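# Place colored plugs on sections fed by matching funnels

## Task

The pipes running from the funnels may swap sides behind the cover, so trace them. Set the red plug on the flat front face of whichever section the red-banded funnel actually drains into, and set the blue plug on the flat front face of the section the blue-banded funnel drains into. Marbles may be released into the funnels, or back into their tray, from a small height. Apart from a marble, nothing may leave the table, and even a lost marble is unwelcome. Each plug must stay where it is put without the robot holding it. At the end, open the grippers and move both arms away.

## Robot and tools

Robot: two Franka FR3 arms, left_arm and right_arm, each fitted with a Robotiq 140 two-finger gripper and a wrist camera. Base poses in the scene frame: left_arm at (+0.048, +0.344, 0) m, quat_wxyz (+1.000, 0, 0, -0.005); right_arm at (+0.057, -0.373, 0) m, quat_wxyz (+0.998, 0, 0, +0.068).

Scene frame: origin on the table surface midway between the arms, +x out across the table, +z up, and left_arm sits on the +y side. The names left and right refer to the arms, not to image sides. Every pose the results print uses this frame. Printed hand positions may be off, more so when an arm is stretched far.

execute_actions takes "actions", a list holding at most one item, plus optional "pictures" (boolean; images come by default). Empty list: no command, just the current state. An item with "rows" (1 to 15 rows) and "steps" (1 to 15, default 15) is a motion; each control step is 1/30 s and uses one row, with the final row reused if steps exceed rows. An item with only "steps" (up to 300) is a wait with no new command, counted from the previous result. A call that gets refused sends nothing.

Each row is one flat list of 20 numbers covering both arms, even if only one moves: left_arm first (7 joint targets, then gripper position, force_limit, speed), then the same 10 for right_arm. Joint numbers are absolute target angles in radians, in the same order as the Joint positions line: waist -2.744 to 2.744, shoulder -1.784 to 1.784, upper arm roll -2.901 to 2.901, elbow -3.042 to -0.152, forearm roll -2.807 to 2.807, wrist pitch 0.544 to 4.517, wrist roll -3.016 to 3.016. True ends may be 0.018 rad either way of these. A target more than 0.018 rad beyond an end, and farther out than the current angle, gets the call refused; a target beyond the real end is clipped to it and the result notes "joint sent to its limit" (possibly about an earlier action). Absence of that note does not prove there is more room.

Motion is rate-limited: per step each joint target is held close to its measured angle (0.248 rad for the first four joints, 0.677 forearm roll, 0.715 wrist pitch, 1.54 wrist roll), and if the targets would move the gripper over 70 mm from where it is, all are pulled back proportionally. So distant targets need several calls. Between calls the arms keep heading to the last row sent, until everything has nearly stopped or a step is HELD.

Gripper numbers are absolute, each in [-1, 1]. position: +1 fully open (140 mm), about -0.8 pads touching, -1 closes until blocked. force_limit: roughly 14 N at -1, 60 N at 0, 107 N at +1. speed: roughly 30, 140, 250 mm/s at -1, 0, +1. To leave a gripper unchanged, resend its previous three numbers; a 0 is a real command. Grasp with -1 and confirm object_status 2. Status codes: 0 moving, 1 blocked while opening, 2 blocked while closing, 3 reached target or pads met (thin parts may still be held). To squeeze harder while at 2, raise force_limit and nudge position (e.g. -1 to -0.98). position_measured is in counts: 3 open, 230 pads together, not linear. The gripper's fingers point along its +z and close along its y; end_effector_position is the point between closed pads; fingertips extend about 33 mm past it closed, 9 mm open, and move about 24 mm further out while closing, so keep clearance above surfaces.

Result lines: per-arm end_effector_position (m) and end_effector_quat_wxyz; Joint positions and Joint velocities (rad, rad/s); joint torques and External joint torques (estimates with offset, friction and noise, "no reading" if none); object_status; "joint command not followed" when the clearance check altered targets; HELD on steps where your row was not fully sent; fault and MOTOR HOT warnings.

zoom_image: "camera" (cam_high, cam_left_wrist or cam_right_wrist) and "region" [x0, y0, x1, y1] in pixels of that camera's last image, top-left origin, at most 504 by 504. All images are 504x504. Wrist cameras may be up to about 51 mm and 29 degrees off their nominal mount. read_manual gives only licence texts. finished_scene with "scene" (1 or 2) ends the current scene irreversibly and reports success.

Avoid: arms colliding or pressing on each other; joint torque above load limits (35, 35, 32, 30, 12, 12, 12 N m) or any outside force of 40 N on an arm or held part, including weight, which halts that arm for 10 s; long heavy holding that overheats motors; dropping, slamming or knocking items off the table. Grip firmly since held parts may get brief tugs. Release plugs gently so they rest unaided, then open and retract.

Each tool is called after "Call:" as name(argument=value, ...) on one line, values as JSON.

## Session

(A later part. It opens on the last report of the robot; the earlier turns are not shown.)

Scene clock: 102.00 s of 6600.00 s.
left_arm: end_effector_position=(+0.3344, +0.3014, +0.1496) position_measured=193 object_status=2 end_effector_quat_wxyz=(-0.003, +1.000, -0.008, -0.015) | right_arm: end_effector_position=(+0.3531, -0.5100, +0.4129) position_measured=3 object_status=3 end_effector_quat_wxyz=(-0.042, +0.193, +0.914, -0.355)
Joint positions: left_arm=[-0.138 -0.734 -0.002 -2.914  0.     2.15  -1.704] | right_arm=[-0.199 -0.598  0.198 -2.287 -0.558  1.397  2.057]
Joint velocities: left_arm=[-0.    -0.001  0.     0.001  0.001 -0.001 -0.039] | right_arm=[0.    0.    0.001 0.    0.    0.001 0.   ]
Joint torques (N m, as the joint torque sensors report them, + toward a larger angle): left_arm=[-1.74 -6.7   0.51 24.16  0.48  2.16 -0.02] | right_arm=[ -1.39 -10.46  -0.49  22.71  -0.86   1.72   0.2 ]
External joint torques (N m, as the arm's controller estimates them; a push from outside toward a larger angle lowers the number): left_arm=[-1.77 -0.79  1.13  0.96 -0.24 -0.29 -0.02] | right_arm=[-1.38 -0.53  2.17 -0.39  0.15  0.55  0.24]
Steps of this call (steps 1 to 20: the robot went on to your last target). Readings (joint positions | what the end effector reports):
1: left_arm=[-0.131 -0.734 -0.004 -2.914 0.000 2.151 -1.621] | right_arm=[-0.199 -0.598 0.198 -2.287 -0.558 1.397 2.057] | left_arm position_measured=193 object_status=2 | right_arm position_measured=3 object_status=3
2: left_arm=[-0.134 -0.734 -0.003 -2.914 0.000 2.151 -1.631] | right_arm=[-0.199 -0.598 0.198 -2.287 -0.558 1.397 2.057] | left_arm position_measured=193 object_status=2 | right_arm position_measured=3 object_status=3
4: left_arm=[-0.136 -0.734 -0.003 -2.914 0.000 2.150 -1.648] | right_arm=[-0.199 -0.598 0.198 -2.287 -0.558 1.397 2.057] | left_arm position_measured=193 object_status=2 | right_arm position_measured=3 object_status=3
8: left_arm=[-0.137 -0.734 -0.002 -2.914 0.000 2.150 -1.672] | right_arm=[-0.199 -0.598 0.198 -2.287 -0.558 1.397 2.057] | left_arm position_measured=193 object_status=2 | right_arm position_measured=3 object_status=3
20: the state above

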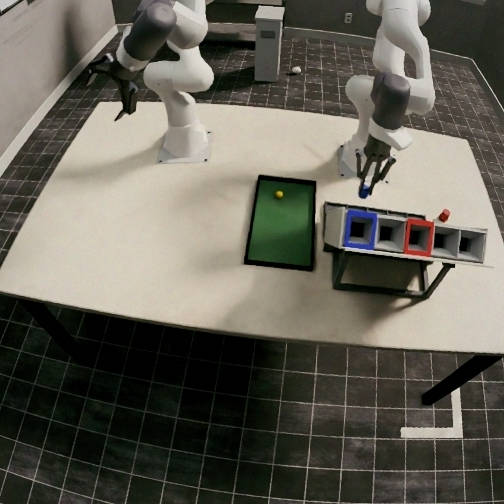

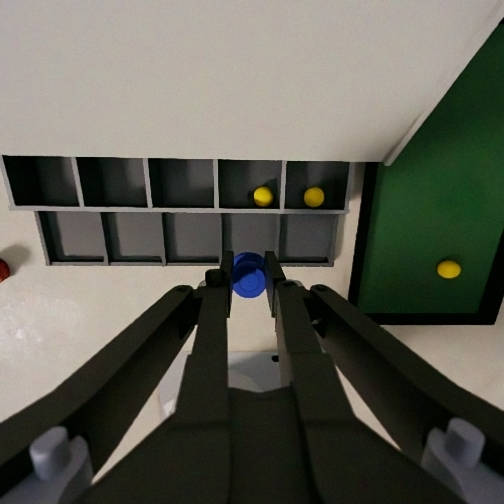

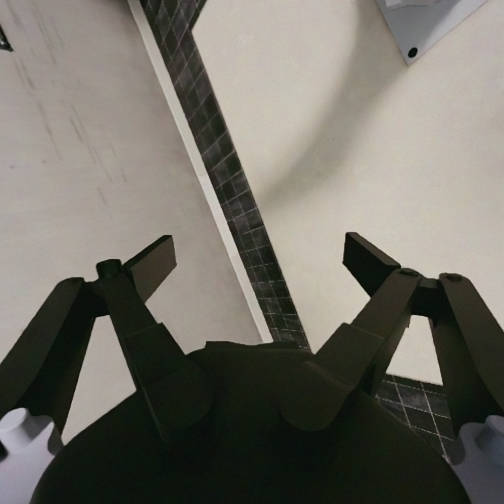

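Red → y=.226. Descend.

Call:
execute_actions(actions=[{"rows":[[-0.138,-0.72,0,-2.923,0,2.2,-1.72,-1,-0.4,-0.4,-0.2,-0.6,0.2,-2.287,-0.557,1.4,2.057,1,0,0],[-0.138,-0.7,0,-2.934,0,2.25,-1.72,-1,-0.4,-0.4,-0.2,-0.6,0.2,-2.287,-0.557,1.4,2.057,1,0,0],[-0.138,-0.675,0,-2.947,0,2.3,-1.72,-1,-0.4,-0.4,-0.2,-0.6,0.2,-2.287,-0.557,1.4,2.057,1,0,0],[-0.138,-0.65,0,-2.96,0,2.34,-1.72,-1,-0.4,-0.4,-0.2,-0.6,0.2,-2.287,-0.557,1.4,2.057,1,0,0],[-0.138,-0.625,0,-2.972,0,2.38,-1.72,-1,-0.4,-0.4,-0.2,-0.6,0.2,-2.287,-0.557,1.4,2.057,1,0,0],[-0.138,-0.6,0,-2.984,0,2.39,-1.72,-1,-0.4,-0.4,-0.2,-0.6,0.2,-2.287,-0.557,1.4,2.057,1,0,0],[-0.138,-0.577,0,-2.994,0,2.39,-1.72,-1,-0.4,-0.4,-0.2,-0.6,0.2,-2.287,-0.557,1.4,2.057,1,0,0]],"steps":15}])

Call:
execute_actions(actions=[{"rows":[[-0.138,-0.57,0,-2.997,0,2.42,-1.72,-1,-0.4,-0.4,-0.2,-0.6,0.2,-2.287,-0.557,1.4,2.057,1,0,0],[-0.138,-0.56,0,-3.001,0,2.45,-1.72,-1,-0.4,-0.4,-0.2,-0.6,0.2,-2.287,-0.557,1.4,2.057,1,0,0],[-0.138,-0.55,0,-3.005,0,2.47,-1.72,-1,-0.4,-0.4,-0.2,-0.6,0.2,-2.287,-0.557,1.4,2.057,1,0,0],[-0.138,-0.54,0,-3.009,0,2.482,-1.72,-1,-0.4,-0.4,-0.2,-0.6,0.2,-2.287,-0.557,1.4,2.057,1,0,0],[-0.138,-0.53,0,-3.012,0,2.482,-1.72,-1,-0.4,-0.4,-0.2,-0.6,0.2,-2.287,-0.557,1.4,2.057,1,0,0],[-0.138,-0.52,0,-3.016,0,2.482,-1.72,-1,-0.4,-0.4,-0.2,-0.6,0.2,-2.287,-0.557,1.4,2.057,1,0,0],[-0.138,-0.512,0,-3.018,0,2.482,-1.72,-1,-0.4,-0.4,-0.2,-0.6,0.2,-2.287,-0.557,1.4,2.057,1,0,0]],"steps":15}])

Scene clock: 111.37 s of 6600.00 s.
left_arm: end_effector_position=(+0.3298, +0.3020, +0.0880) position_measured=193 object_status=2 end_effector_quat_wxyz=(-0.004, +1.000, -0.002, -0.024) | right_arm: end_effector_position=(+0.3531, -0.5100, +0.4129) position_measured=3 object_status=3 end_effector_quat_wxyz=(-0.042, +0.193, +0.914, -0.355)
Joint positions: left_arm=[-0.138 -0.579 -0.002 -2.995  0.     2.367 -1.716] | right_arm=[-0.199 -0.598  0.198 -2.287 -0.558  1.398  2.057]
Joint velocities: left_arm=[-0.     0.001  0.002  0.    -0.001  0.125  0.001] | right_arm=[ 0.001  0.     0.001 -0.    -0.     0.    -0.001]
Joint torques (N m, as the joint torque sensors report them, + toward a larger angle): left_arm=[ 0.35 -6.26 -0.34 22.81  0.46  2.74 -0.1 ] | right_arm=[ -0.33 -10.27  -0.62  21.5   -0.82   1.81   0.12]
External joint torques (N m, as the arm's controller estimates them; a push from outside toward a larger angle lowers the number): left_arm=[ 0.31  2.13  0.14  2.13 -0.12  0.4  -0.09] | right_arm=[-0.33 -0.28  2.05 -1.69  0.2   0.62  0.16]
Steps of this call (steps 1 to 30: the robot went on to your last target; steps 31 to 90: nothing new was sent; then 5.87 s passed at rest; steps 91 to 105: all 15 steps of this action). Readings (joint positions | what the end effector reports):
91: left_arm=[-0.138 -0.732 -0.002 -2.916 0.000 2.157 -1.716] | right_arm=[-0.199 -0.598 0.198 -2.287 -0.558 1.398 2.057] | left_arm position_measured=193 object_status=2 | right_arm position_measured=3 object_status=3
92: left_arm=[-0.138 -0.725 -0.002 -2.919 0.000 2.174 -1.716] | right_arm=[-0.199 -0.598 0.198 -2.287 -0.558 1.398 2.057] | left_arm position_measured=193 object_status=2 | right_arm position_measured=3 object_status=3
94: left_arm=[-0.138 -0.696 -0.002 -2.933 0.000 2.222 -1.716] | right_arm=[-0.199 -0.598 0.198 -2.287 -0.558 1.398 2.057] | left_arm position_measured=193 object_status=2 | right_arm position_measured=3 object_status=3
98: left_arm=[-0.138 -0.609 -0.002 -2.977 0.000 2.312 -1.716] | right_arm=[-0.199 -0.598 0.198 -2.287 -0.558 1.398 2.057] | left_arm position_measured=193 object_status=2 | right_arm position_measured=3 object_status=3
105: the state above

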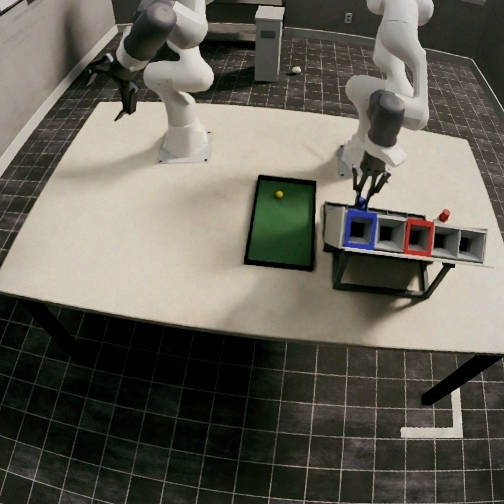

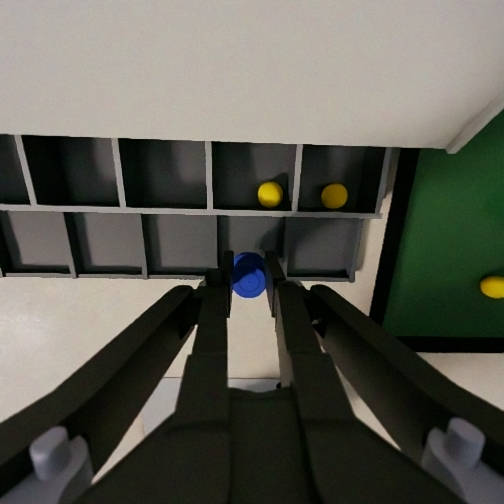

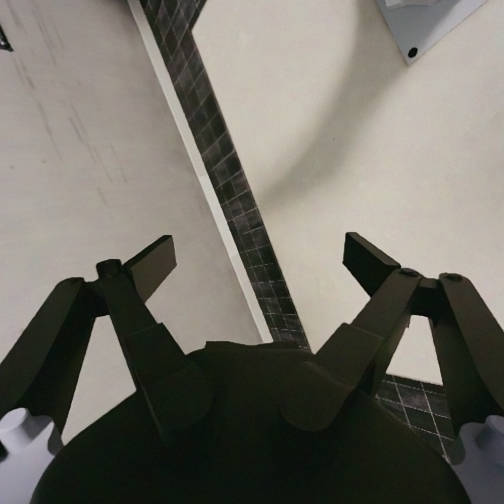

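Scene clock: 111.87 s of 6600.00 s.
left_arm: end_effector_position=(+0.3339, +0.3013, +0.0684) position_measured=193 object_status=2 end_effector_quat_wxyz=(-0.003, +1.000, -0.002, -0.015) | right_arm: end_effector_position=(+0.3531, -0.5100, +0.4129) position_measured=3 object_status=3 end_effector_quat_wxyz=(-0.042, +0.193, +0.914, -0.355)
Joint positions: left_arm=[-0.138 -0.515 -0.002 -3.018  0.     2.472 -1.716] | right_arm=[-0.199 -0.598  0.198 -2.287 -0.558  1.398  2.057]
Joint velocities: left_arm=[ 0.001  0.    -0.    -0.    -0.001  0.045 -0.001] | right_arm=[ 0.     0.     0.001 -0.001 -0.     0.    -0.   ]
Joint torques (N m, as the joint torque sensors report them, + toward a larger angle): left_arm=[-0.19 -7.3   0.14 20.96  0.36  2.95 -0.13] | right_arm=[-0.47 -9.95  0.62 22.55 -0.89  1.81  0.08]
External joint torques (N m, as the arm's controller estimates them; a push from outside toward a larger angle lowers the number): left_arm=[-0.23  2.28  0.59  1.24 -0.16  0.53 -0.13] | right_arm=[-0.51 -0.05  3.23 -0.57  0.12  0.63  0.12]
Steps of this call (steps 1 to 15: all 15 steps of this action). Readings (joint positions | what the end effector reports):
1: left_arm=[-0.138 -0.578 -0.002 -2.995 0.000 2.375 -1.716] | right_arm=[-0.199 -0.598 0.198 -2.287 -0.558 1.398 2.057] | left_arm position_measured=193 object_status=2 | right_arm position_measured=3 object_status=3
2: left_arm=[-0.138 -0.574 -0.002 -2.996 0.000 2.388 -1.716] | right_arm=[-0.199 -0.598 0.198 -2.287 -0.558 1.398 2.057] | left_arm position_measured=193 object_status=2 | right_arm position_measured=3 object_status=3
4: left_arm=[-0.138 -0.561 -0.002 -3.000 0.000 2.417 -1.716] | right_arm=[-0.199 -0.598 0.198 -2.287 -0.558 1.398 2.057] | left_arm position_measured=193 object_status=2 | right_arm position_measured=3 object_status=3
8: left_arm=[-0.138 -0.526 -0.002 -3.013 0.000 2.451 -1.716] | right_arm=[-0.199 -0.598 0.198 -2.287 -0.558 1.398 2.057] | left_arm position_measured=193 object_status=2 | right_arm position_measured=3 object_status=3
15: the state above

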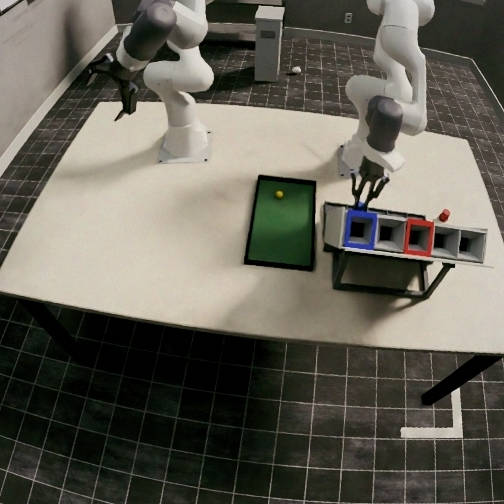

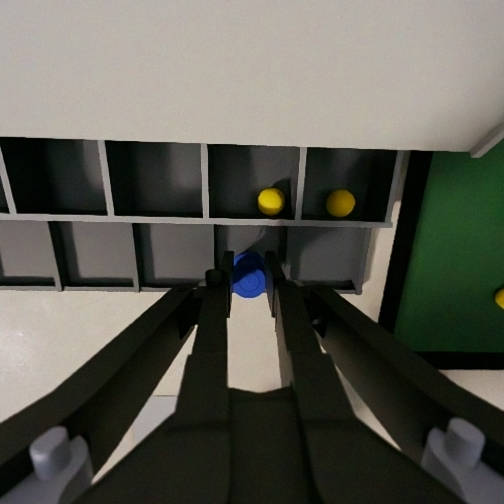

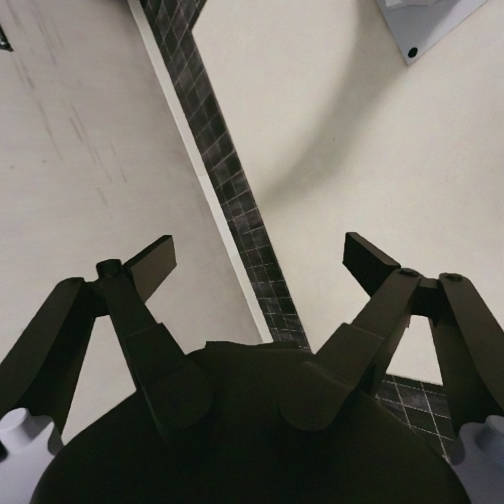

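Call:
execute_actions(actions=[{"rows":[[-0.138,-0.512,0,-3.018,0,2.482,-1.72,-0.25,-0.4,-0.4,-0.2,-0.6,0.2,-2.287,-0.557,1.4,2.057,1,0,0]],"steps":10}], pictures=false)

Call:
execute_actions(actions=[{"rows":[[-0.138,-0.53,0,-3.012,0,2.43,-1.72,-0.25,-0.4,-0.4,-0.2,-0.6,0.2,-2.287,-0.557,1.4,2.057,1,0,0],[-0.138,-0.55,0,-3.005,0,2.39,-1.72,-0.25,-0.4,-0.4,-0.2,-0.6,0.2,-2.287,-0.557,1.4,2.057,1,0,0],[-0.138,-0.577,0,-2.994,0,2.35,-1.72,-0.25,-0.4,-0.4,-0.2,-0.6,0.2,-2.287,-0.557,1.4,2.057,1,0,0],[-0.138,-0.6,0,-2.984,0,2.31,-1.72,-0.25,-0.4,-0.4,-0.2,-0.6,0.2,-2.287,-0.557,1.4,2.057,1,0,0],[-0.138,-0.625,0,-2.972,0,2.27,-1.72,-0.25,-0.4,-0.4,-0.2,-0.6,0.2,-2.287,-0.557,1.4,2.057,1,0,0],[-0.138,-0.65,0,-2.96,0,2.23,-1.72,-0.25,-0.4,-0.4,-0.2,-0.6,0.2,-2.287,-0.557,1.4,2.057,1,0,0],[-0.138,-0.68,0,-2.945,0,2.19,-1.72,-0.25,-0.4,-0.4,-0.2,-0.6,0.2,-2.287,-0.557,1.4,2.057,1,0,0],[-0.138,-0.71,0,-2.93,0,2.16,-1.72,-0.25,-0.4,-0.4,-0.2,-0.6,0.2,-2.287,-0.557,1.4,2.057,1,0,0],[-0.138,-0.736,0,-2.915,0,2.147,-1.72,-0.25,-0.4,-0.4,-0.2,-0.6,0.2,-2.287,-0.557,1.4,2.057,1,0,0]],"steps":13}])

Call:
execute_actions(actions=[{"rows":[[0.882,-0.736,0,-2.915,0,2.2,-0.7,0.1,-0.4,0,-0.2,-0.6,0.2,-2.287,-0.557,1.4,2.057,1,0,0]],"steps":15}], pictures=false)

Call:
execute_actions(actions=[{"rows":[[0.882,-0.319,0,-2.667,0,2.351,-0.7,0.1,-0.4,0,-0.2,-0.6,0.2,-2.287,-0.557,1.4,2.057,1,0,0]],"steps":15}], pictures=false)

Call:
execute_actions(actions=[{"steps":15}])

Scene clock: 122.53 s of 6600.00 s.
left_arm: end_effector_position=(+0.3363, +0.3010, +0.0689) position_measured=160 object_status=0 end_effector_quat_wxyz=(-0.002, +1.000, -0.002, -0.012) | right_arm: end_effector_position=(+0.3531, -0.5100, +0.4129) position_measured=3 object_status=3 end_effector_quat_wxyz=(-0.042, +0.193, +0.914, -0.355)
Joint positions: left_arm=[-0.138 -0.514 -0.002 -3.018  0.     2.479 -1.716] | right_arm=[-0.199 -0.598  0.198 -2.287 -0.558  1.398  2.057]
Joint velocities: left_arm=[ 0.002  0.001 -0.002 -0.001  0.     0.     0.   ] | right_arm=[ 0.001  0.001 -0.001  0.001 -0.001  0.001 -0.001]
Joint torques (N m, as the joint torque sensors report them, + toward a larger angle): left_arm=[ 0.3  -7.72 -0.28 21.31  0.32  2.78 -0.03] | right_arm=[ -0.46 -11.01  -0.65  22.12  -0.92   1.73   0.23]
External joint torques (N m, as the arm's controller estimates them; a push from outside toward a larger angle lowers the number): left_arm=[ 0.3   1.87  0.21  1.54 -0.21  0.33 -0.03] | right_arm=[-0.46 -0.98  2.03 -1.09  0.1   0.55  0.27]
Steps of this call (steps 1 to 15: the robot went on to your last target; steps 16 to 90: nothing new was sent; then 7.33 s passed at rest; steps 91 to 100: all 10 steps of this action). Readings (joint positions | what the end effector reports):
91: left_arm=[-0.138 -0.514 -0.002 -3.018 0.000 2.479 -1.716] | right_arm=[-0.199 -0.598 0.198 -2.287 -0.558 1.398 2.057] | left_arm position_measured=193 object_status=0 | right_arm position_measured=3 object_status=3
92: left_arm=[-0.138 -0.514 -0.002 -3.018 0.000 2.479 -1.716] | right_arm=[-0.199 -0.598 0.198 -2.287 -0.558 1.398 2.057] | left_arm position_measured=192 object_status=0 | right_arm position_measured=3 object_status=3
94: left_arm=[-0.138 -0.514 -0.002 -3.018 0.000 2.479 -1.716] | right_arm=[-0.199 -0.598 0.198 -2.287 -0.558 1.398 2.057] | left_arm position_measured=178 object_status=0 | right_arm position_measured=3 object_status=3
98: left_arm=[-0.138 -0.514 -0.002 -3.018 0.000 2.479 -1.716] | right_arm=[-0.199 -0.598 0.198 -2.287 -0.558 1.398 2.057] | left_arm position_measured=160 object_status=0 | right_arm position_measured=3 object_status=3
100: the state above

Scene clock: 122.97 s of 6600.00 s.
left_arm: end_effector_position=(+0.3518, +0.2987, +0.1530) position_measured=160 object_status=3 end_effector_quat_wxyz=(+0.001, +1.000, -0.002, +0.012) | right_arm: end_effector_position=(+0.3531, -0.5100, +0.4129) position_measured=3 object_status=3 end_effector_quat_wxyz=(-0.042, +0.193, +0.914, -0.355)
Joint positions: left_arm=[-0.138 -0.729 -0.002 -2.915  0.     2.209 -1.716] | right_arm=[-0.199 -0.598  0.198 -2.287 -0.558  1.398  2.057]
Joint velocities: left_arm=[ 0.    -0.122 -0.001  0.058 -0.001 -0.334  0.   ] | right_arm=[-0.     0.001  0.     0.001  0.001  0.     0.002]
Joint torques (N m, as the joint torque sensors report them, + toward a larger angle): left_arm=[-0.77 -3.07 -0.95 22.66  0.53  1.64 -0.07] | right_arm=[ -0.08 -10.8   -0.57  22.69  -0.93   1.82   0.13]
External joint torques (N m, as the arm's controller estimates them; a push from outside toward a larger angle lowers the number): left_arm=[-0.77 -0.58 -0.3   2.6  -0.16 -0.43 -0.07] | right_arm=[-0.06 -0.93  2.12 -0.44  0.09  0.64  0.17]
Steps of this call (steps 1 to 13: all 13 steps of this action). Readings (joint positions | what the end effector reports):
1: left_arm=[-0.138 -0.517 -0.002 -3.017 0.000 2.472 -1.716] | right_arm=[-0.199 -0.598 0.198 -2.287 -0.558 1.398 2.057] | left_arm position_measured=160 object_status=0 | right_arm position_measured=3 object_status=3
2: left_arm=[-0.138 -0.524 -0.002 -3.015 0.000 2.457 -1.716] | right_arm=[-0.199 -0.598 0.198 -2.287 -0.558 1.398 2.057] | left_arm position_measured=160 object_status=0 | right_arm position_measured=3 object_status=3
4: left_arm=[-0.138 -0.554 -0.002 -3.005 0.000 2.415 -1.716] | right_arm=[-0.199 -0.598 0.198 -2.287 -0.558 1.398 2.057] | left_arm position_measured=160 object_status=3 | right_arm position_measured=3 object_status=3
8: left_arm=[-0.138 -0.648 -0.002 -2.961 0.000 2.301 -1.716] | right_arm=[-0.199 -0.598 0.198 -2.287 -0.558 1.398 2.057] | left_arm position_measured=160 object_status=3 | right_arm position_measured=3 object_status=3
13: the state above

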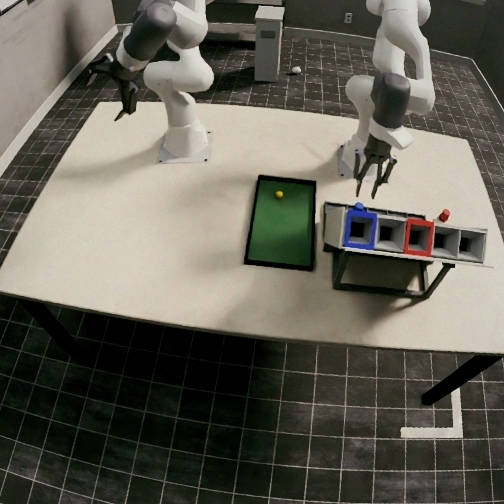

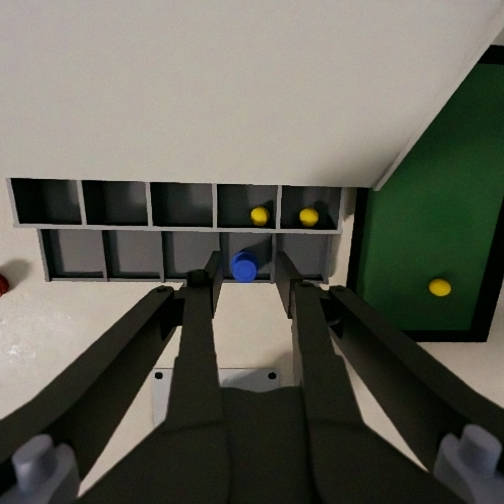

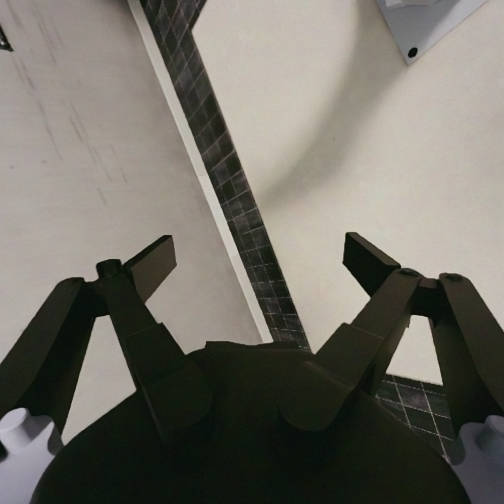

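Scene clock: 123.47 s of 6600.00 s.
left_arm: end_effector_position=(+0.2557, +0.5711, +0.1547) position_measured=117 object_status=3 end_effector_quat_wxyz=(-0.007, +0.996, +0.093, +0.010) | right_arm: end_effector_position=(+0.3531, -0.5100, +0.4129) position_measured=3 object_status=3 end_effector_quat_wxyz=(-0.042, +0.193, +0.914, -0.355)
Joint positions: left_arm=[ 0.837 -0.734  0.005 -2.914 -0.     2.205 -0.927] | right_arm=[-0.199 -0.598  0.198 -2.287 -0.558  1.398  2.057]
Joint velocities: left_arm=[ 0.618 -0.001  0.001 -0.002 -0.    -0.013  0.737] | right_arm=[ 0.     0.001  0.    -0.     0.    -0.    -0.001]
Joint torques (N m, as the joint torque sensors report them, + toward a larger angle): left_arm=[-3.32 -6.62 -3.63 23.67  0.51  2.15  0.66] | right_arm=[ -0.67 -10.81  -0.08  22.28  -0.83   1.72   0.22]
External joint torques (N m, as the arm's controller estimates them; a push from outside toward a larger angle lowers the number): left_arm=[ 1.9  -0.76  0.94  0.38 -0.17 -0.42  0.64] | right_arm=[-0.67 -0.85  2.6  -0.9   0.19  0.54  0.25]
Steps of this call (steps 1 to 15: all 15 steps of this action). Readings (joint positions | what the end effector reports):
1: left_arm=[-0.084 -0.732 -0.013 -2.914 -0.000 2.207 -1.626] | right_arm=[-0.199 -0.598 0.198 -2.287 -0.558 1.398 2.057] | left_arm position_measured=160 object_status=0 | right_arm position_measured=3 object_status=3
2: left_arm=[-0.013 -0.733 -0.010 -2.914 -0.000 2.207 -1.540] | right_arm=[-0.199 -0.598 0.198 -2.287 -0.558 1.398 2.057] | left_arm position_measured=154 object_status=0 | right_arm position_measured=3 object_status=3
4: left_arm=[0.131 -0.733 -0.005 -2.914 -0.000 2.207 -1.391] | right_arm=[-0.199 -0.598 0.198 -2.287 -0.558 1.398 2.057] | left_arm position_measured=138 object_status=0 | right_arm position_measured=3 object_status=3
8: left_arm=[0.421 -0.734 -0.001 -2.913 -0.000 2.206 -1.166] | right_arm=[-0.199 -0.598 0.198 -2.287 -0.558 1.398 2.057] | left_arm position_measured=117 object_status=0 | right_arm position_measured=3 object_status=3
15: the state above

Scene clock: 123.97 s of 6600.00 s.
left_arm: end_effector_position=(+0.3023, +0.6463, +0.1290) position_measured=117 object_status=3 end_effector_quat_wxyz=(+0.004, +1.000, +0.026, -0.003) | right_arm: end_effector_position=(+0.3531, -0.5100, +0.4129) position_measured=3 object_status=3 end_effector_quat_wxyz=(-0.042, +0.193, +0.914, -0.355)
Joint positions: left_arm=[ 0.88  -0.321  0.002 -2.67  -0.     2.339 -0.752] | right_arm=[-0.199 -0.598  0.198 -2.287 -0.558  1.398  2.057]
Joint velocities: left_arm=[ 0.    -0.001 -0.001  0.026 -0.002  0.059  0.16 ] | right_arm=[ 0.001 -0.001  0.     0.     0.    -0.001 -0.001]
Joint torques (N m, as the joint torque sensors report them, + toward a larger angle): left_arm=[  1.12 -16.05  -1.77  24.31   0.48   2.82   0.52] | right_arm=[ -0.85 -11.14   0.01  22.25  -0.92   1.85   0.2 ]
External joint torques (N m, as the arm's controller estimates them; a push from outside toward a larger angle lowers the number): left_arm=[ 1.15  1.92 -1.43  3.04 -0.1   0.41  0.52] | right_arm=[-0.87 -1.09  2.67 -0.93  0.09  0.67  0.23]
Steps of this call (steps 1 to 15: all 15 steps of this action). Readings (joint positions | what the end effector reports):
1: left_arm=[0.849 -0.703 0.007 -2.886 -0.000 2.212 -0.914] | right_arm=[-0.199 -0.598 0.198 -2.287 -0.558 1.398 2.057] | left_arm position_measured=117 object_status=3 | right_arm position_measured=3 object_status=3
2: left_arm=[0.855 -0.655 0.006 -2.840 -0.000 2.227 -0.900] | right_arm=[-0.199 -0.598 0.198 -2.287 -0.558 1.398 2.057] | left_arm position_measured=117 object_status=3 | right_arm position_measured=3 object_status=3
4: left_arm=[0.868 -0.524 0.004 -2.742 -0.000 2.267 -0.865] | right_arm=[-0.199 -0.598 0.198 -2.287 -0.558 1.398 2.057] | left_arm position_measured=117 object_status=3 | right_arm position_measured=3 object_status=3
8: left_arm=[0.878 -0.349 0.002 -2.682 -0.000 2.314 -0.808] | right_arm=[-0.199 -0.598 0.198 -2.287 -0.558 1.398 2.057] | left_arm position_measured=117 object_status=3 | right_arm position_measured=3 object_status=3
15: the state above

Scene clock: 124.47 s of 6600.00 s.
left_arm: end_effector_position=(+0.3045, +0.6490, +0.1303) position_measured=117 object_status=3 end_effector_quat_wxyz=(-0.000, +1.000, +0.007, +0.001) | right_arm: end_effector_position=(+0.3531, -0.5100, +0.4129) position_measured=3 object_status=3 end_effector_quat_wxyz=(-0.042, +0.193, +0.914, -0.355)
Joint positions: left_arm=[ 0.88  -0.321  0.002 -2.668 -0.     2.348 -0.713] | right_arm=[-0.199 -0.598  0.198 -2.287 -0.558  1.398  2.057]
Joint velocities: left_arm=[ 0.001 -0.    -0.     0.001  0.     0.002  0.032] | right_arm=[ 0.     0.001  0.003 -0.    -0.002 -0.    -0.   ]
Joint torques (N m, as the joint torque sensors report them, + toward a larger angle): left_arm=[  1.72 -16.57  -2.01  24.06   0.53   2.9    0.23] | right_arm=[ -0.38 -10.47   0.11  22.09  -0.88   1.78   0.17]
External joint torques (N m, as the arm's controller estimates them; a push from outside toward a larger angle lowers the number): left_arm=[ 1.72  1.66 -1.71  2.31 -0.06  0.38  0.23] | right_arm=[-0.48 -0.45  2.63 -1.07  0.13  0.59  0.2 ]
Steps of this call (steps 1 to 15: the robot went on to your last target). Readings (joint positions | what the end effector reports):
1: left_arm=[0.880 -0.321 0.002 -2.669 -0.000 2.341 -0.747] | right_arm=[-0.199 -0.598 0.198 -2.287 -0.558 1.398 2.057] | left_arm position_measured=117 object_status=3 | right_arm position_measured=3 object_status=3
2: left_arm=[0.880 -0.321 0.002 -2.669 -0.000 2.342 -0.743] | right_arm=[-0.199 -0.598 0.198 -2.287 -0.558 1.398 2.057] | left_arm position_measured=117 object_status=3 | right_arm position_measured=3 object_status=3
4: left_arm=[0.880 -0.321 0.002 -2.668 -0.000 2.344 -0.735] | right_arm=[-0.199 -0.598 0.198 -2.287 -0.558 1.398 2.057] | left_arm position_measured=117 object_status=3 | right_arm position_measured=3 object_status=3
8: left_arm=[0.880 -0.321 0.002 -2.668 -0.000 2.347 -0.724] | right_arm=[-0.199 -0.598 0.198 -2.287 -0.558 1.398 2.057] | left_arm position_measured=117 object_status=3 | right_arm position_measured=3 object_status=3
15: the state above

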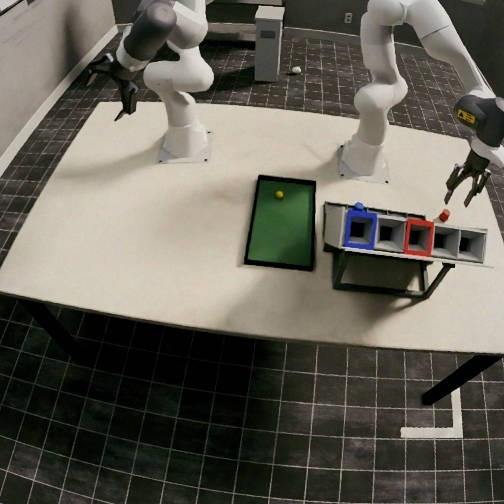

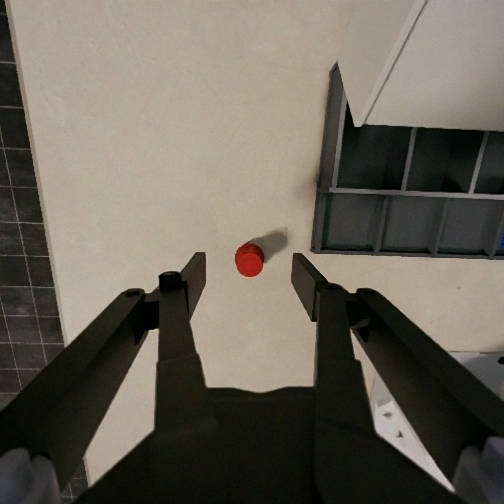

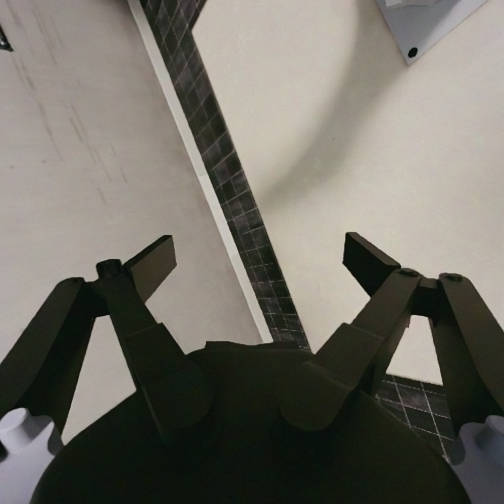

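Call:
execute_actions(actions=[{"rows":[[0.895,-0.325,0,-2.68,0,2.39,-0.687,0.1,-0.4,0,-0.2,-0.6,0.2,-2.287,-0.557,1.4,2.057,1,0,0],[0.895,-0.31,0,-2.688,0,2.43,-0.687,0.1,-0.4,0,-0.2,-0.6,0.2,-2.287,-0.557,1.4,2.057,1,0,0],[0.895,-0.29,0,-2.695,0,2.47,-0.687,0.1,-0.4,0,-0.2,-0.6,0.2,-2.287,-0.557,1.4,2.057,1,0,0],[0.895,-0.27,0,-2.702,0,2.5,-0.687,0.1,-0.4,0,-0.2,-0.6,0.2,-2.287,-0.557,1.4,2.057,1,0,0],[0.895,-0.25,0,-2.709,0,2.53,-0.687,0.1,-0.4,0,-0.2,-0.6,0.2,-2.287,-0.557,1.4,2.057,1,0,0],[0.895,-0.23,0,-2.716,0,2.56,-0.687,0.1,-0.4,0,-0.2,-0.6,0.2,-2.287,-0.557,1.4,2.057,1,0,0],[0.895,-0.21,0,-2.722,0,2.58,-0.687,0.1,-0.4,0,-0.2,-0.6,0.2,-2.287,-0.557,1.4,2.057,1,0,0],[0.895,-0.19,0,-2.728,0,2.595,-0.687,0.1,-0.4,0,-0.2,-0.6,0.2,-2.287,-0.557,1.4,2.057,1,0,0],[0.895,-0.17,0,-2.733,0,2.595,-0.687,0.1,-0.4,0,-0.2,-0.6,0.2,-2.287,-0.557,1.4,2.057,1,0,0],[0.895,-0.145,0,-2.739,0,2.597,-0.687,0.1,-0.4,0,-0.2,-0.6,0.2,-2.287,-0.557,1.4,2.057,1,0,0]],"steps":15}], pictures=false)

Call:
execute_actions(actions=[{"steps":8}])

Call:
execute_actions(actions=[{"rows":[[0.895,-0.145,0,-2.739,0,2.597,-0.687,-1,-0.4,-0.4,-0.2,-0.6,0.2,-2.287,-0.557,1.4,2.057,1,0,0]],"steps":15}], pictures=false)

Call:
execute_actions(actions=[{"steps":10}])

Scene clock: 135.10 s of 6600.00 s.
left_arm: end_effector_position=(+0.2925, +0.6420, +0.0523) position_measured=117 object_status=3 end_effector_quat_wxyz=(+0.010, +1.000, +0.003, -0.008) | right_arm: end_effector_position=(+0.3531, -0.5100, +0.4129) position_measured=3 object_status=3 end_effector_quat_wxyz=(-0.042, +0.193, +0.914, -0.355)
Joint positions: left_arm=[ 0.893 -0.147  0.    -2.74  -0.     2.567 -0.693] | right_arm=[-0.199 -0.598  0.198 -2.287 -0.558  1.398  2.057]
Joint velocities: left_arm=[-0.001  0.042  0.001 -0.001 -0.001  0.151  0.008] | right_arm=[ 0.     0.001 -0.     0.001  0.    -0.    -0.001]
Joint torques (N m, as the joint torque sensors report them, + toward a larger angle): left_arm=[  1.8  -21.43  -1.47  21.21   0.41   3.33   0.28] | right_arm=[ -0.68 -10.22  -0.76  22.4   -0.93   1.75   0.18]
External joint torques (N m, as the arm's controller estimates them; a push from outside toward a larger angle lowers the number): left_arm=[ 1.85  1.91 -1.29  1.03 -0.03  0.56  0.28] | right_arm=[-0.68 -0.28  1.93 -0.75  0.08  0.57  0.22]
Steps of this call (steps 1 to 15: the robot went on to your last target; steps 16 to 90: nothing new was sent; then 7.13 s passed at rest; steps 91 to 105: all 15 steps of this action). Readings (joint positions | what the end effector reports):
91: left_arm=[0.883 -0.322 0.000 -2.671 -0.000 2.355 -0.703] | right_arm=[-0.199 -0.598 0.198 -2.287 -0.558 1.398 2.057] | left_arm position_measured=117 object_status=3 | right_arm position_measured=3 object_status=3
92: left_arm=[0.886 -0.321 0.000 -2.675 -0.000 2.368 -0.701] | right_arm=[-0.199 -0.598 0.198 -2.287 -0.558 1.398 2.057] | left_arm position_measured=117 object_status=3 | right_arm position_measured=3 object_status=3
94: left_arm=[0.890 -0.305 0.000 -2.684 -0.000 2.406 -0.699] | right_arm=[-0.199 -0.598 0.198 -2.287 -0.558 1.398 2.057] | left_arm position_measured=117 object_status=3 | right_arm position_measured=3 object_status=3
98: left_arm=[0.892 -0.235 0.000 -2.711 -0.000 2.496 -0.696] | right_arm=[-0.199 -0.598 0.198 -2.287 -0.558 1.398 2.057] | left_arm position_measured=117 object_status=3 | right_arm position_measured=3 object_status=3
105: the state above

Scene clock: 135.37 s of 6600.00 s.
left_arm: end_effector_position=(+0.2969, +0.6473, +0.0540) position_measured=117 object_status=3 end_effector_quat_wxyz=(+0.002, +1.000, +0.002, -0.001) | right_arm: end_effector_position=(+0.3531, -0.5100, +0.4129) position_measured=3 object_status=3 end_effector_quat_wxyz=(-0.042, +0.193, +0.914, -0.355)
Joint positions: left_arm=[ 0.893 -0.147  0.    -2.74  -0.     2.589 -0.692] | right_arm=[-0.199 -0.598  0.198 -2.287 -0.558  1.398  2.057]
Joint velocities: left_arm=[ 0.001 -0.001 -0.001  0.001  0.002  0.034  0.004] | right_arm=[-0.     0.001 -0.001  0.     0.     0.     0.001]
Joint torques (N m, as the joint torque sensors report them, + toward a larger angle): left_arm=[  1.53 -19.72  -0.59  21.3    0.36   2.96   0.22] | right_arm=[ -0.63 -10.48   0.11  22.58  -0.77   1.71   0.18]
External joint torques (N m, as the arm's controller estimates them; a push from outside toward a larger angle lowers the number): left_arm=[ 1.52  1.54 -0.46  2.71 -0.07  0.45  0.22] | right_arm=[-0.58 -0.49  2.87 -0.6   0.25  0.53  0.22]
Steps of this call (steps 1 to 8: the robot went on to your last target). Readings (joint positions | what the end effector reports):
1: left_arm=[0.893 -0.147 0.000 -2.740 -0.000 2.572 -0.693] | right_arm=[-0.199 -0.598 0.198 -2.287 -0.558 1.398 2.057] | left_arm position_measured=117 object_status=3 | right_arm position_measured=3 object_status=3
2: left_arm=[0.893 -0.147 0.000 -2.740 -0.000 2.576 -0.693] | right_arm=[-0.199 -0.598 0.198 -2.287 -0.558 1.398 2.057] | left_arm position_measured=117 object_status=3 | right_arm position_measured=3 object_status=3
4: left_arm=[0.893 -0.147 0.000 -2.740 -0.000 2.582 -0.693] | right_arm=[-0.199 -0.598 0.198 -2.287 -0.558 1.398 2.057] | left_arm position_measured=117 object_status=3 | right_arm position_measured=3 object_status=3
8: the state above

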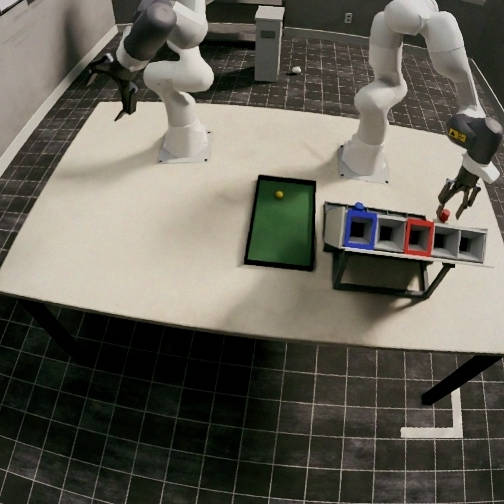

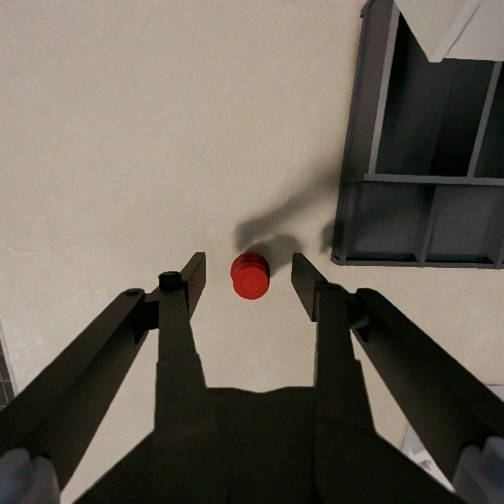

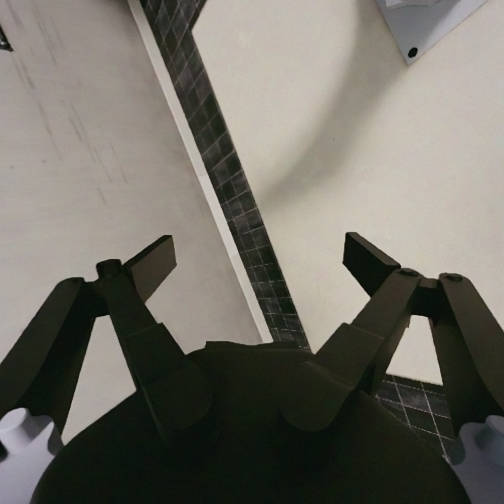

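Scene clock: 135.87 s of 6600.00 s.
left_arm: end_effector_position=(+0.2982, +0.6489, +0.0547) position_measured=189 object_status=0 end_effector_quat_wxyz=(-0.000, +1.000, +0.002, +0.000) | right_arm: end_effector_position=(+0.3531, -0.5100, +0.4129) position_measured=3 object_status=3 end_effector_quat_wxyz=(-0.042, +0.193, +0.914, -0.355)
Joint positions: left_arm=[ 0.893 -0.147  0.    -2.739 -0.     2.594 -0.691] | right_arm=[-0.199 -0.598  0.198 -2.287 -0.558  1.398  2.057]
Joint velocities: left_arm=[ 0.     0.001 -0.003  0.012  0.001  0.003 -0.001] | right_arm=[-0.     0.    -0.    -0.001 -0.001  0.    -0.   ]
Joint torques (N m, as the joint torque sensors report them, + toward a larger angle): left_arm=[  1.75 -20.55  -0.14  20.45   0.31   2.87   0.3 ] | right_arm=[ -0.5  -10.12  -0.01  22.3   -0.92   1.85   0.11]
External joint torques (N m, as the arm's controller estimates them; a push from outside toward a larger angle lowers the number): left_arm=[ 1.8   0.68  0.    1.91 -0.13  0.35  0.3 ] | right_arm=[-0.5  -0.26  2.65 -0.76  0.09  0.68  0.15]
Steps of this call (steps 1 to 15: all 15 steps of this action). Readings (joint positions | what the end effector reports):
1: left_arm=[0.893 -0.147 0.000 -2.740 -0.000 2.590 -0.692] | right_arm=[-0.199 -0.598 0.198 -2.287 -0.558 1.398 2.057] | left_arm position_measured=117 object_status=0 | right_arm position_measured=3 object_status=3
2: left_arm=[0.893 -0.147 0.000 -2.740 -0.000 2.591 -0.692] | right_arm=[-0.199 -0.598 0.198 -2.287 -0.558 1.398 2.057] | left_arm position_measured=121 object_status=0 | right_arm position_measured=3 object_status=3
4: left_arm=[0.893 -0.147 0.000 -2.740 -0.000 2.592 -0.692] | right_arm=[-0.199 -0.598 0.198 -2.287 -0.558 1.398 2.057] | left_arm position_measured=132 object_status=0 | right_arm position_measured=3 object_status=3
8: left_arm=[0.893 -0.147 0.000 -2.740 -0.000 2.593 -0.691] | right_arm=[-0.199 -0.598 0.198 -2.287 -0.558 1.398 2.057] | left_arm position_measured=152 object_status=0 | right_arm position_measured=3 object_status=3
15: the state above

Scene clock: 136.20 s of 6600.00 s.
left_arm: end_effector_position=(+0.2982, +0.6490, +0.0547) position_measured=193 object_status=2 end_effector_quat_wxyz=(-0.000, +1.000, +0.002, +0.001) | right_arm: end_effector_position=(+0.3531, -0.5100, +0.4129) position_measured=3 object_status=3 end_effector_quat_wxyz=(-0.042, +0.193, +0.914, -0.355)
Joint positions: left_arm=[ 0.893 -0.147  0.    -2.739 -0.     2.594 -0.691] | right_arm=[-0.199 -0.598  0.198 -2.287 -0.558  1.398  2.057]
Joint velocities: left_arm=[-0.     0.    -0.     0.001  0.    -0.     0.   ] | right_arm=[ 0.     0.    -0.     0.001  0.002  0.     0.003]
Joint torques (N m, as the joint torque sensors report them, + toward a larger angle): left_arm=[  0.81 -19.65  -1.02  20.53   0.36   2.95   0.31] | right_arm=[ -0.54 -10.3   -0.78  22.58  -0.89   1.76   0.25]
External joint torques (N m, as the arm's controller estimates them; a push from outside toward a larger angle lowers the number): left_arm=[ 0.82  1.59 -0.87  1.9  -0.07  0.41  0.31] | right_arm=[-0.51 -0.37  1.93 -0.54  0.12  0.59  0.29]
Steps of this call (steps 1 to 10: the robot went on to your last target). Readings (joint positions | what the end effector reports):
1: left_arm=[0.893 -0.147 0.000 -2.739 -0.000 2.594 -0.691] | right_arm=[-0.199 -0.598 0.198 -2.287 -0.558 1.398 2.057] | left_arm position_measured=193 object_status=0 | right_arm position_measured=3 object_status=3
2: left_arm=[0.893 -0.147 0.000 -2.739 -0.000 2.594 -0.691] | right_arm=[-0.199 -0.598 0.198 -2.287 -0.558 1.398 2.057] | left_arm position_measured=193 object_status=0 | right_arm position_measured=3 object_status=3
4: left_arm=[0.893 -0.147 0.000 -2.739 -0.000 2.594 -0.691] | right_arm=[-0.199 -0.598 0.198 -2.287 -0.558 1.398 2.057] | left_arm position_measured=193 object_status=0 | right_arm position_measured=3 object_status=3
8: left_arm=[0.893 -0.147 0.000 -2.739 -0.000 2.594 -0.691] | right_arm=[-0.199 -0.598 0.198 -2.287 -0.558 1.398 2.057] | left_arm position_measured=193 object_status=2 | right_arm position_measured=3 object_status=3
10: the state above

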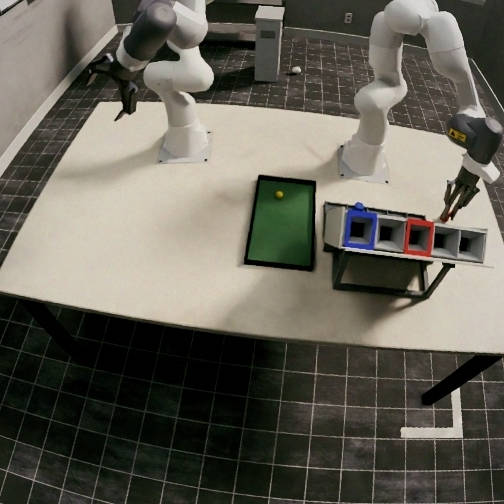

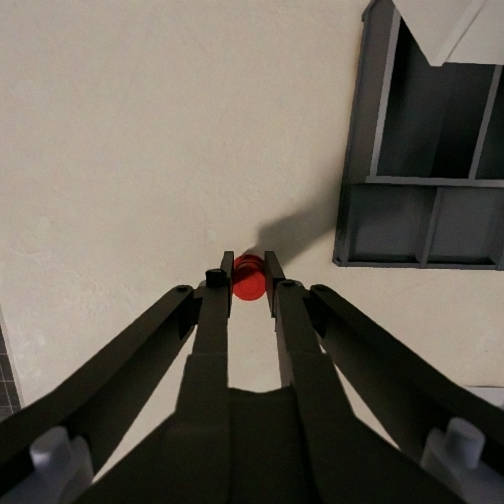

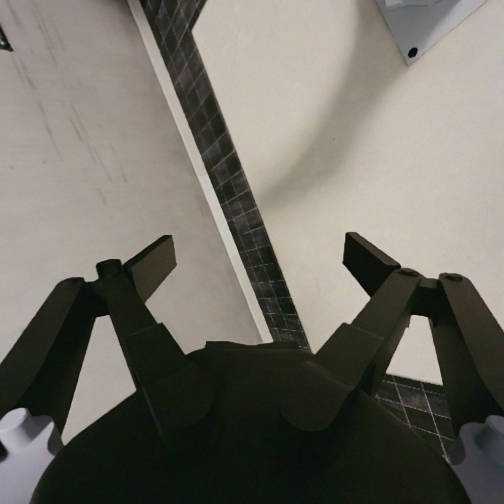

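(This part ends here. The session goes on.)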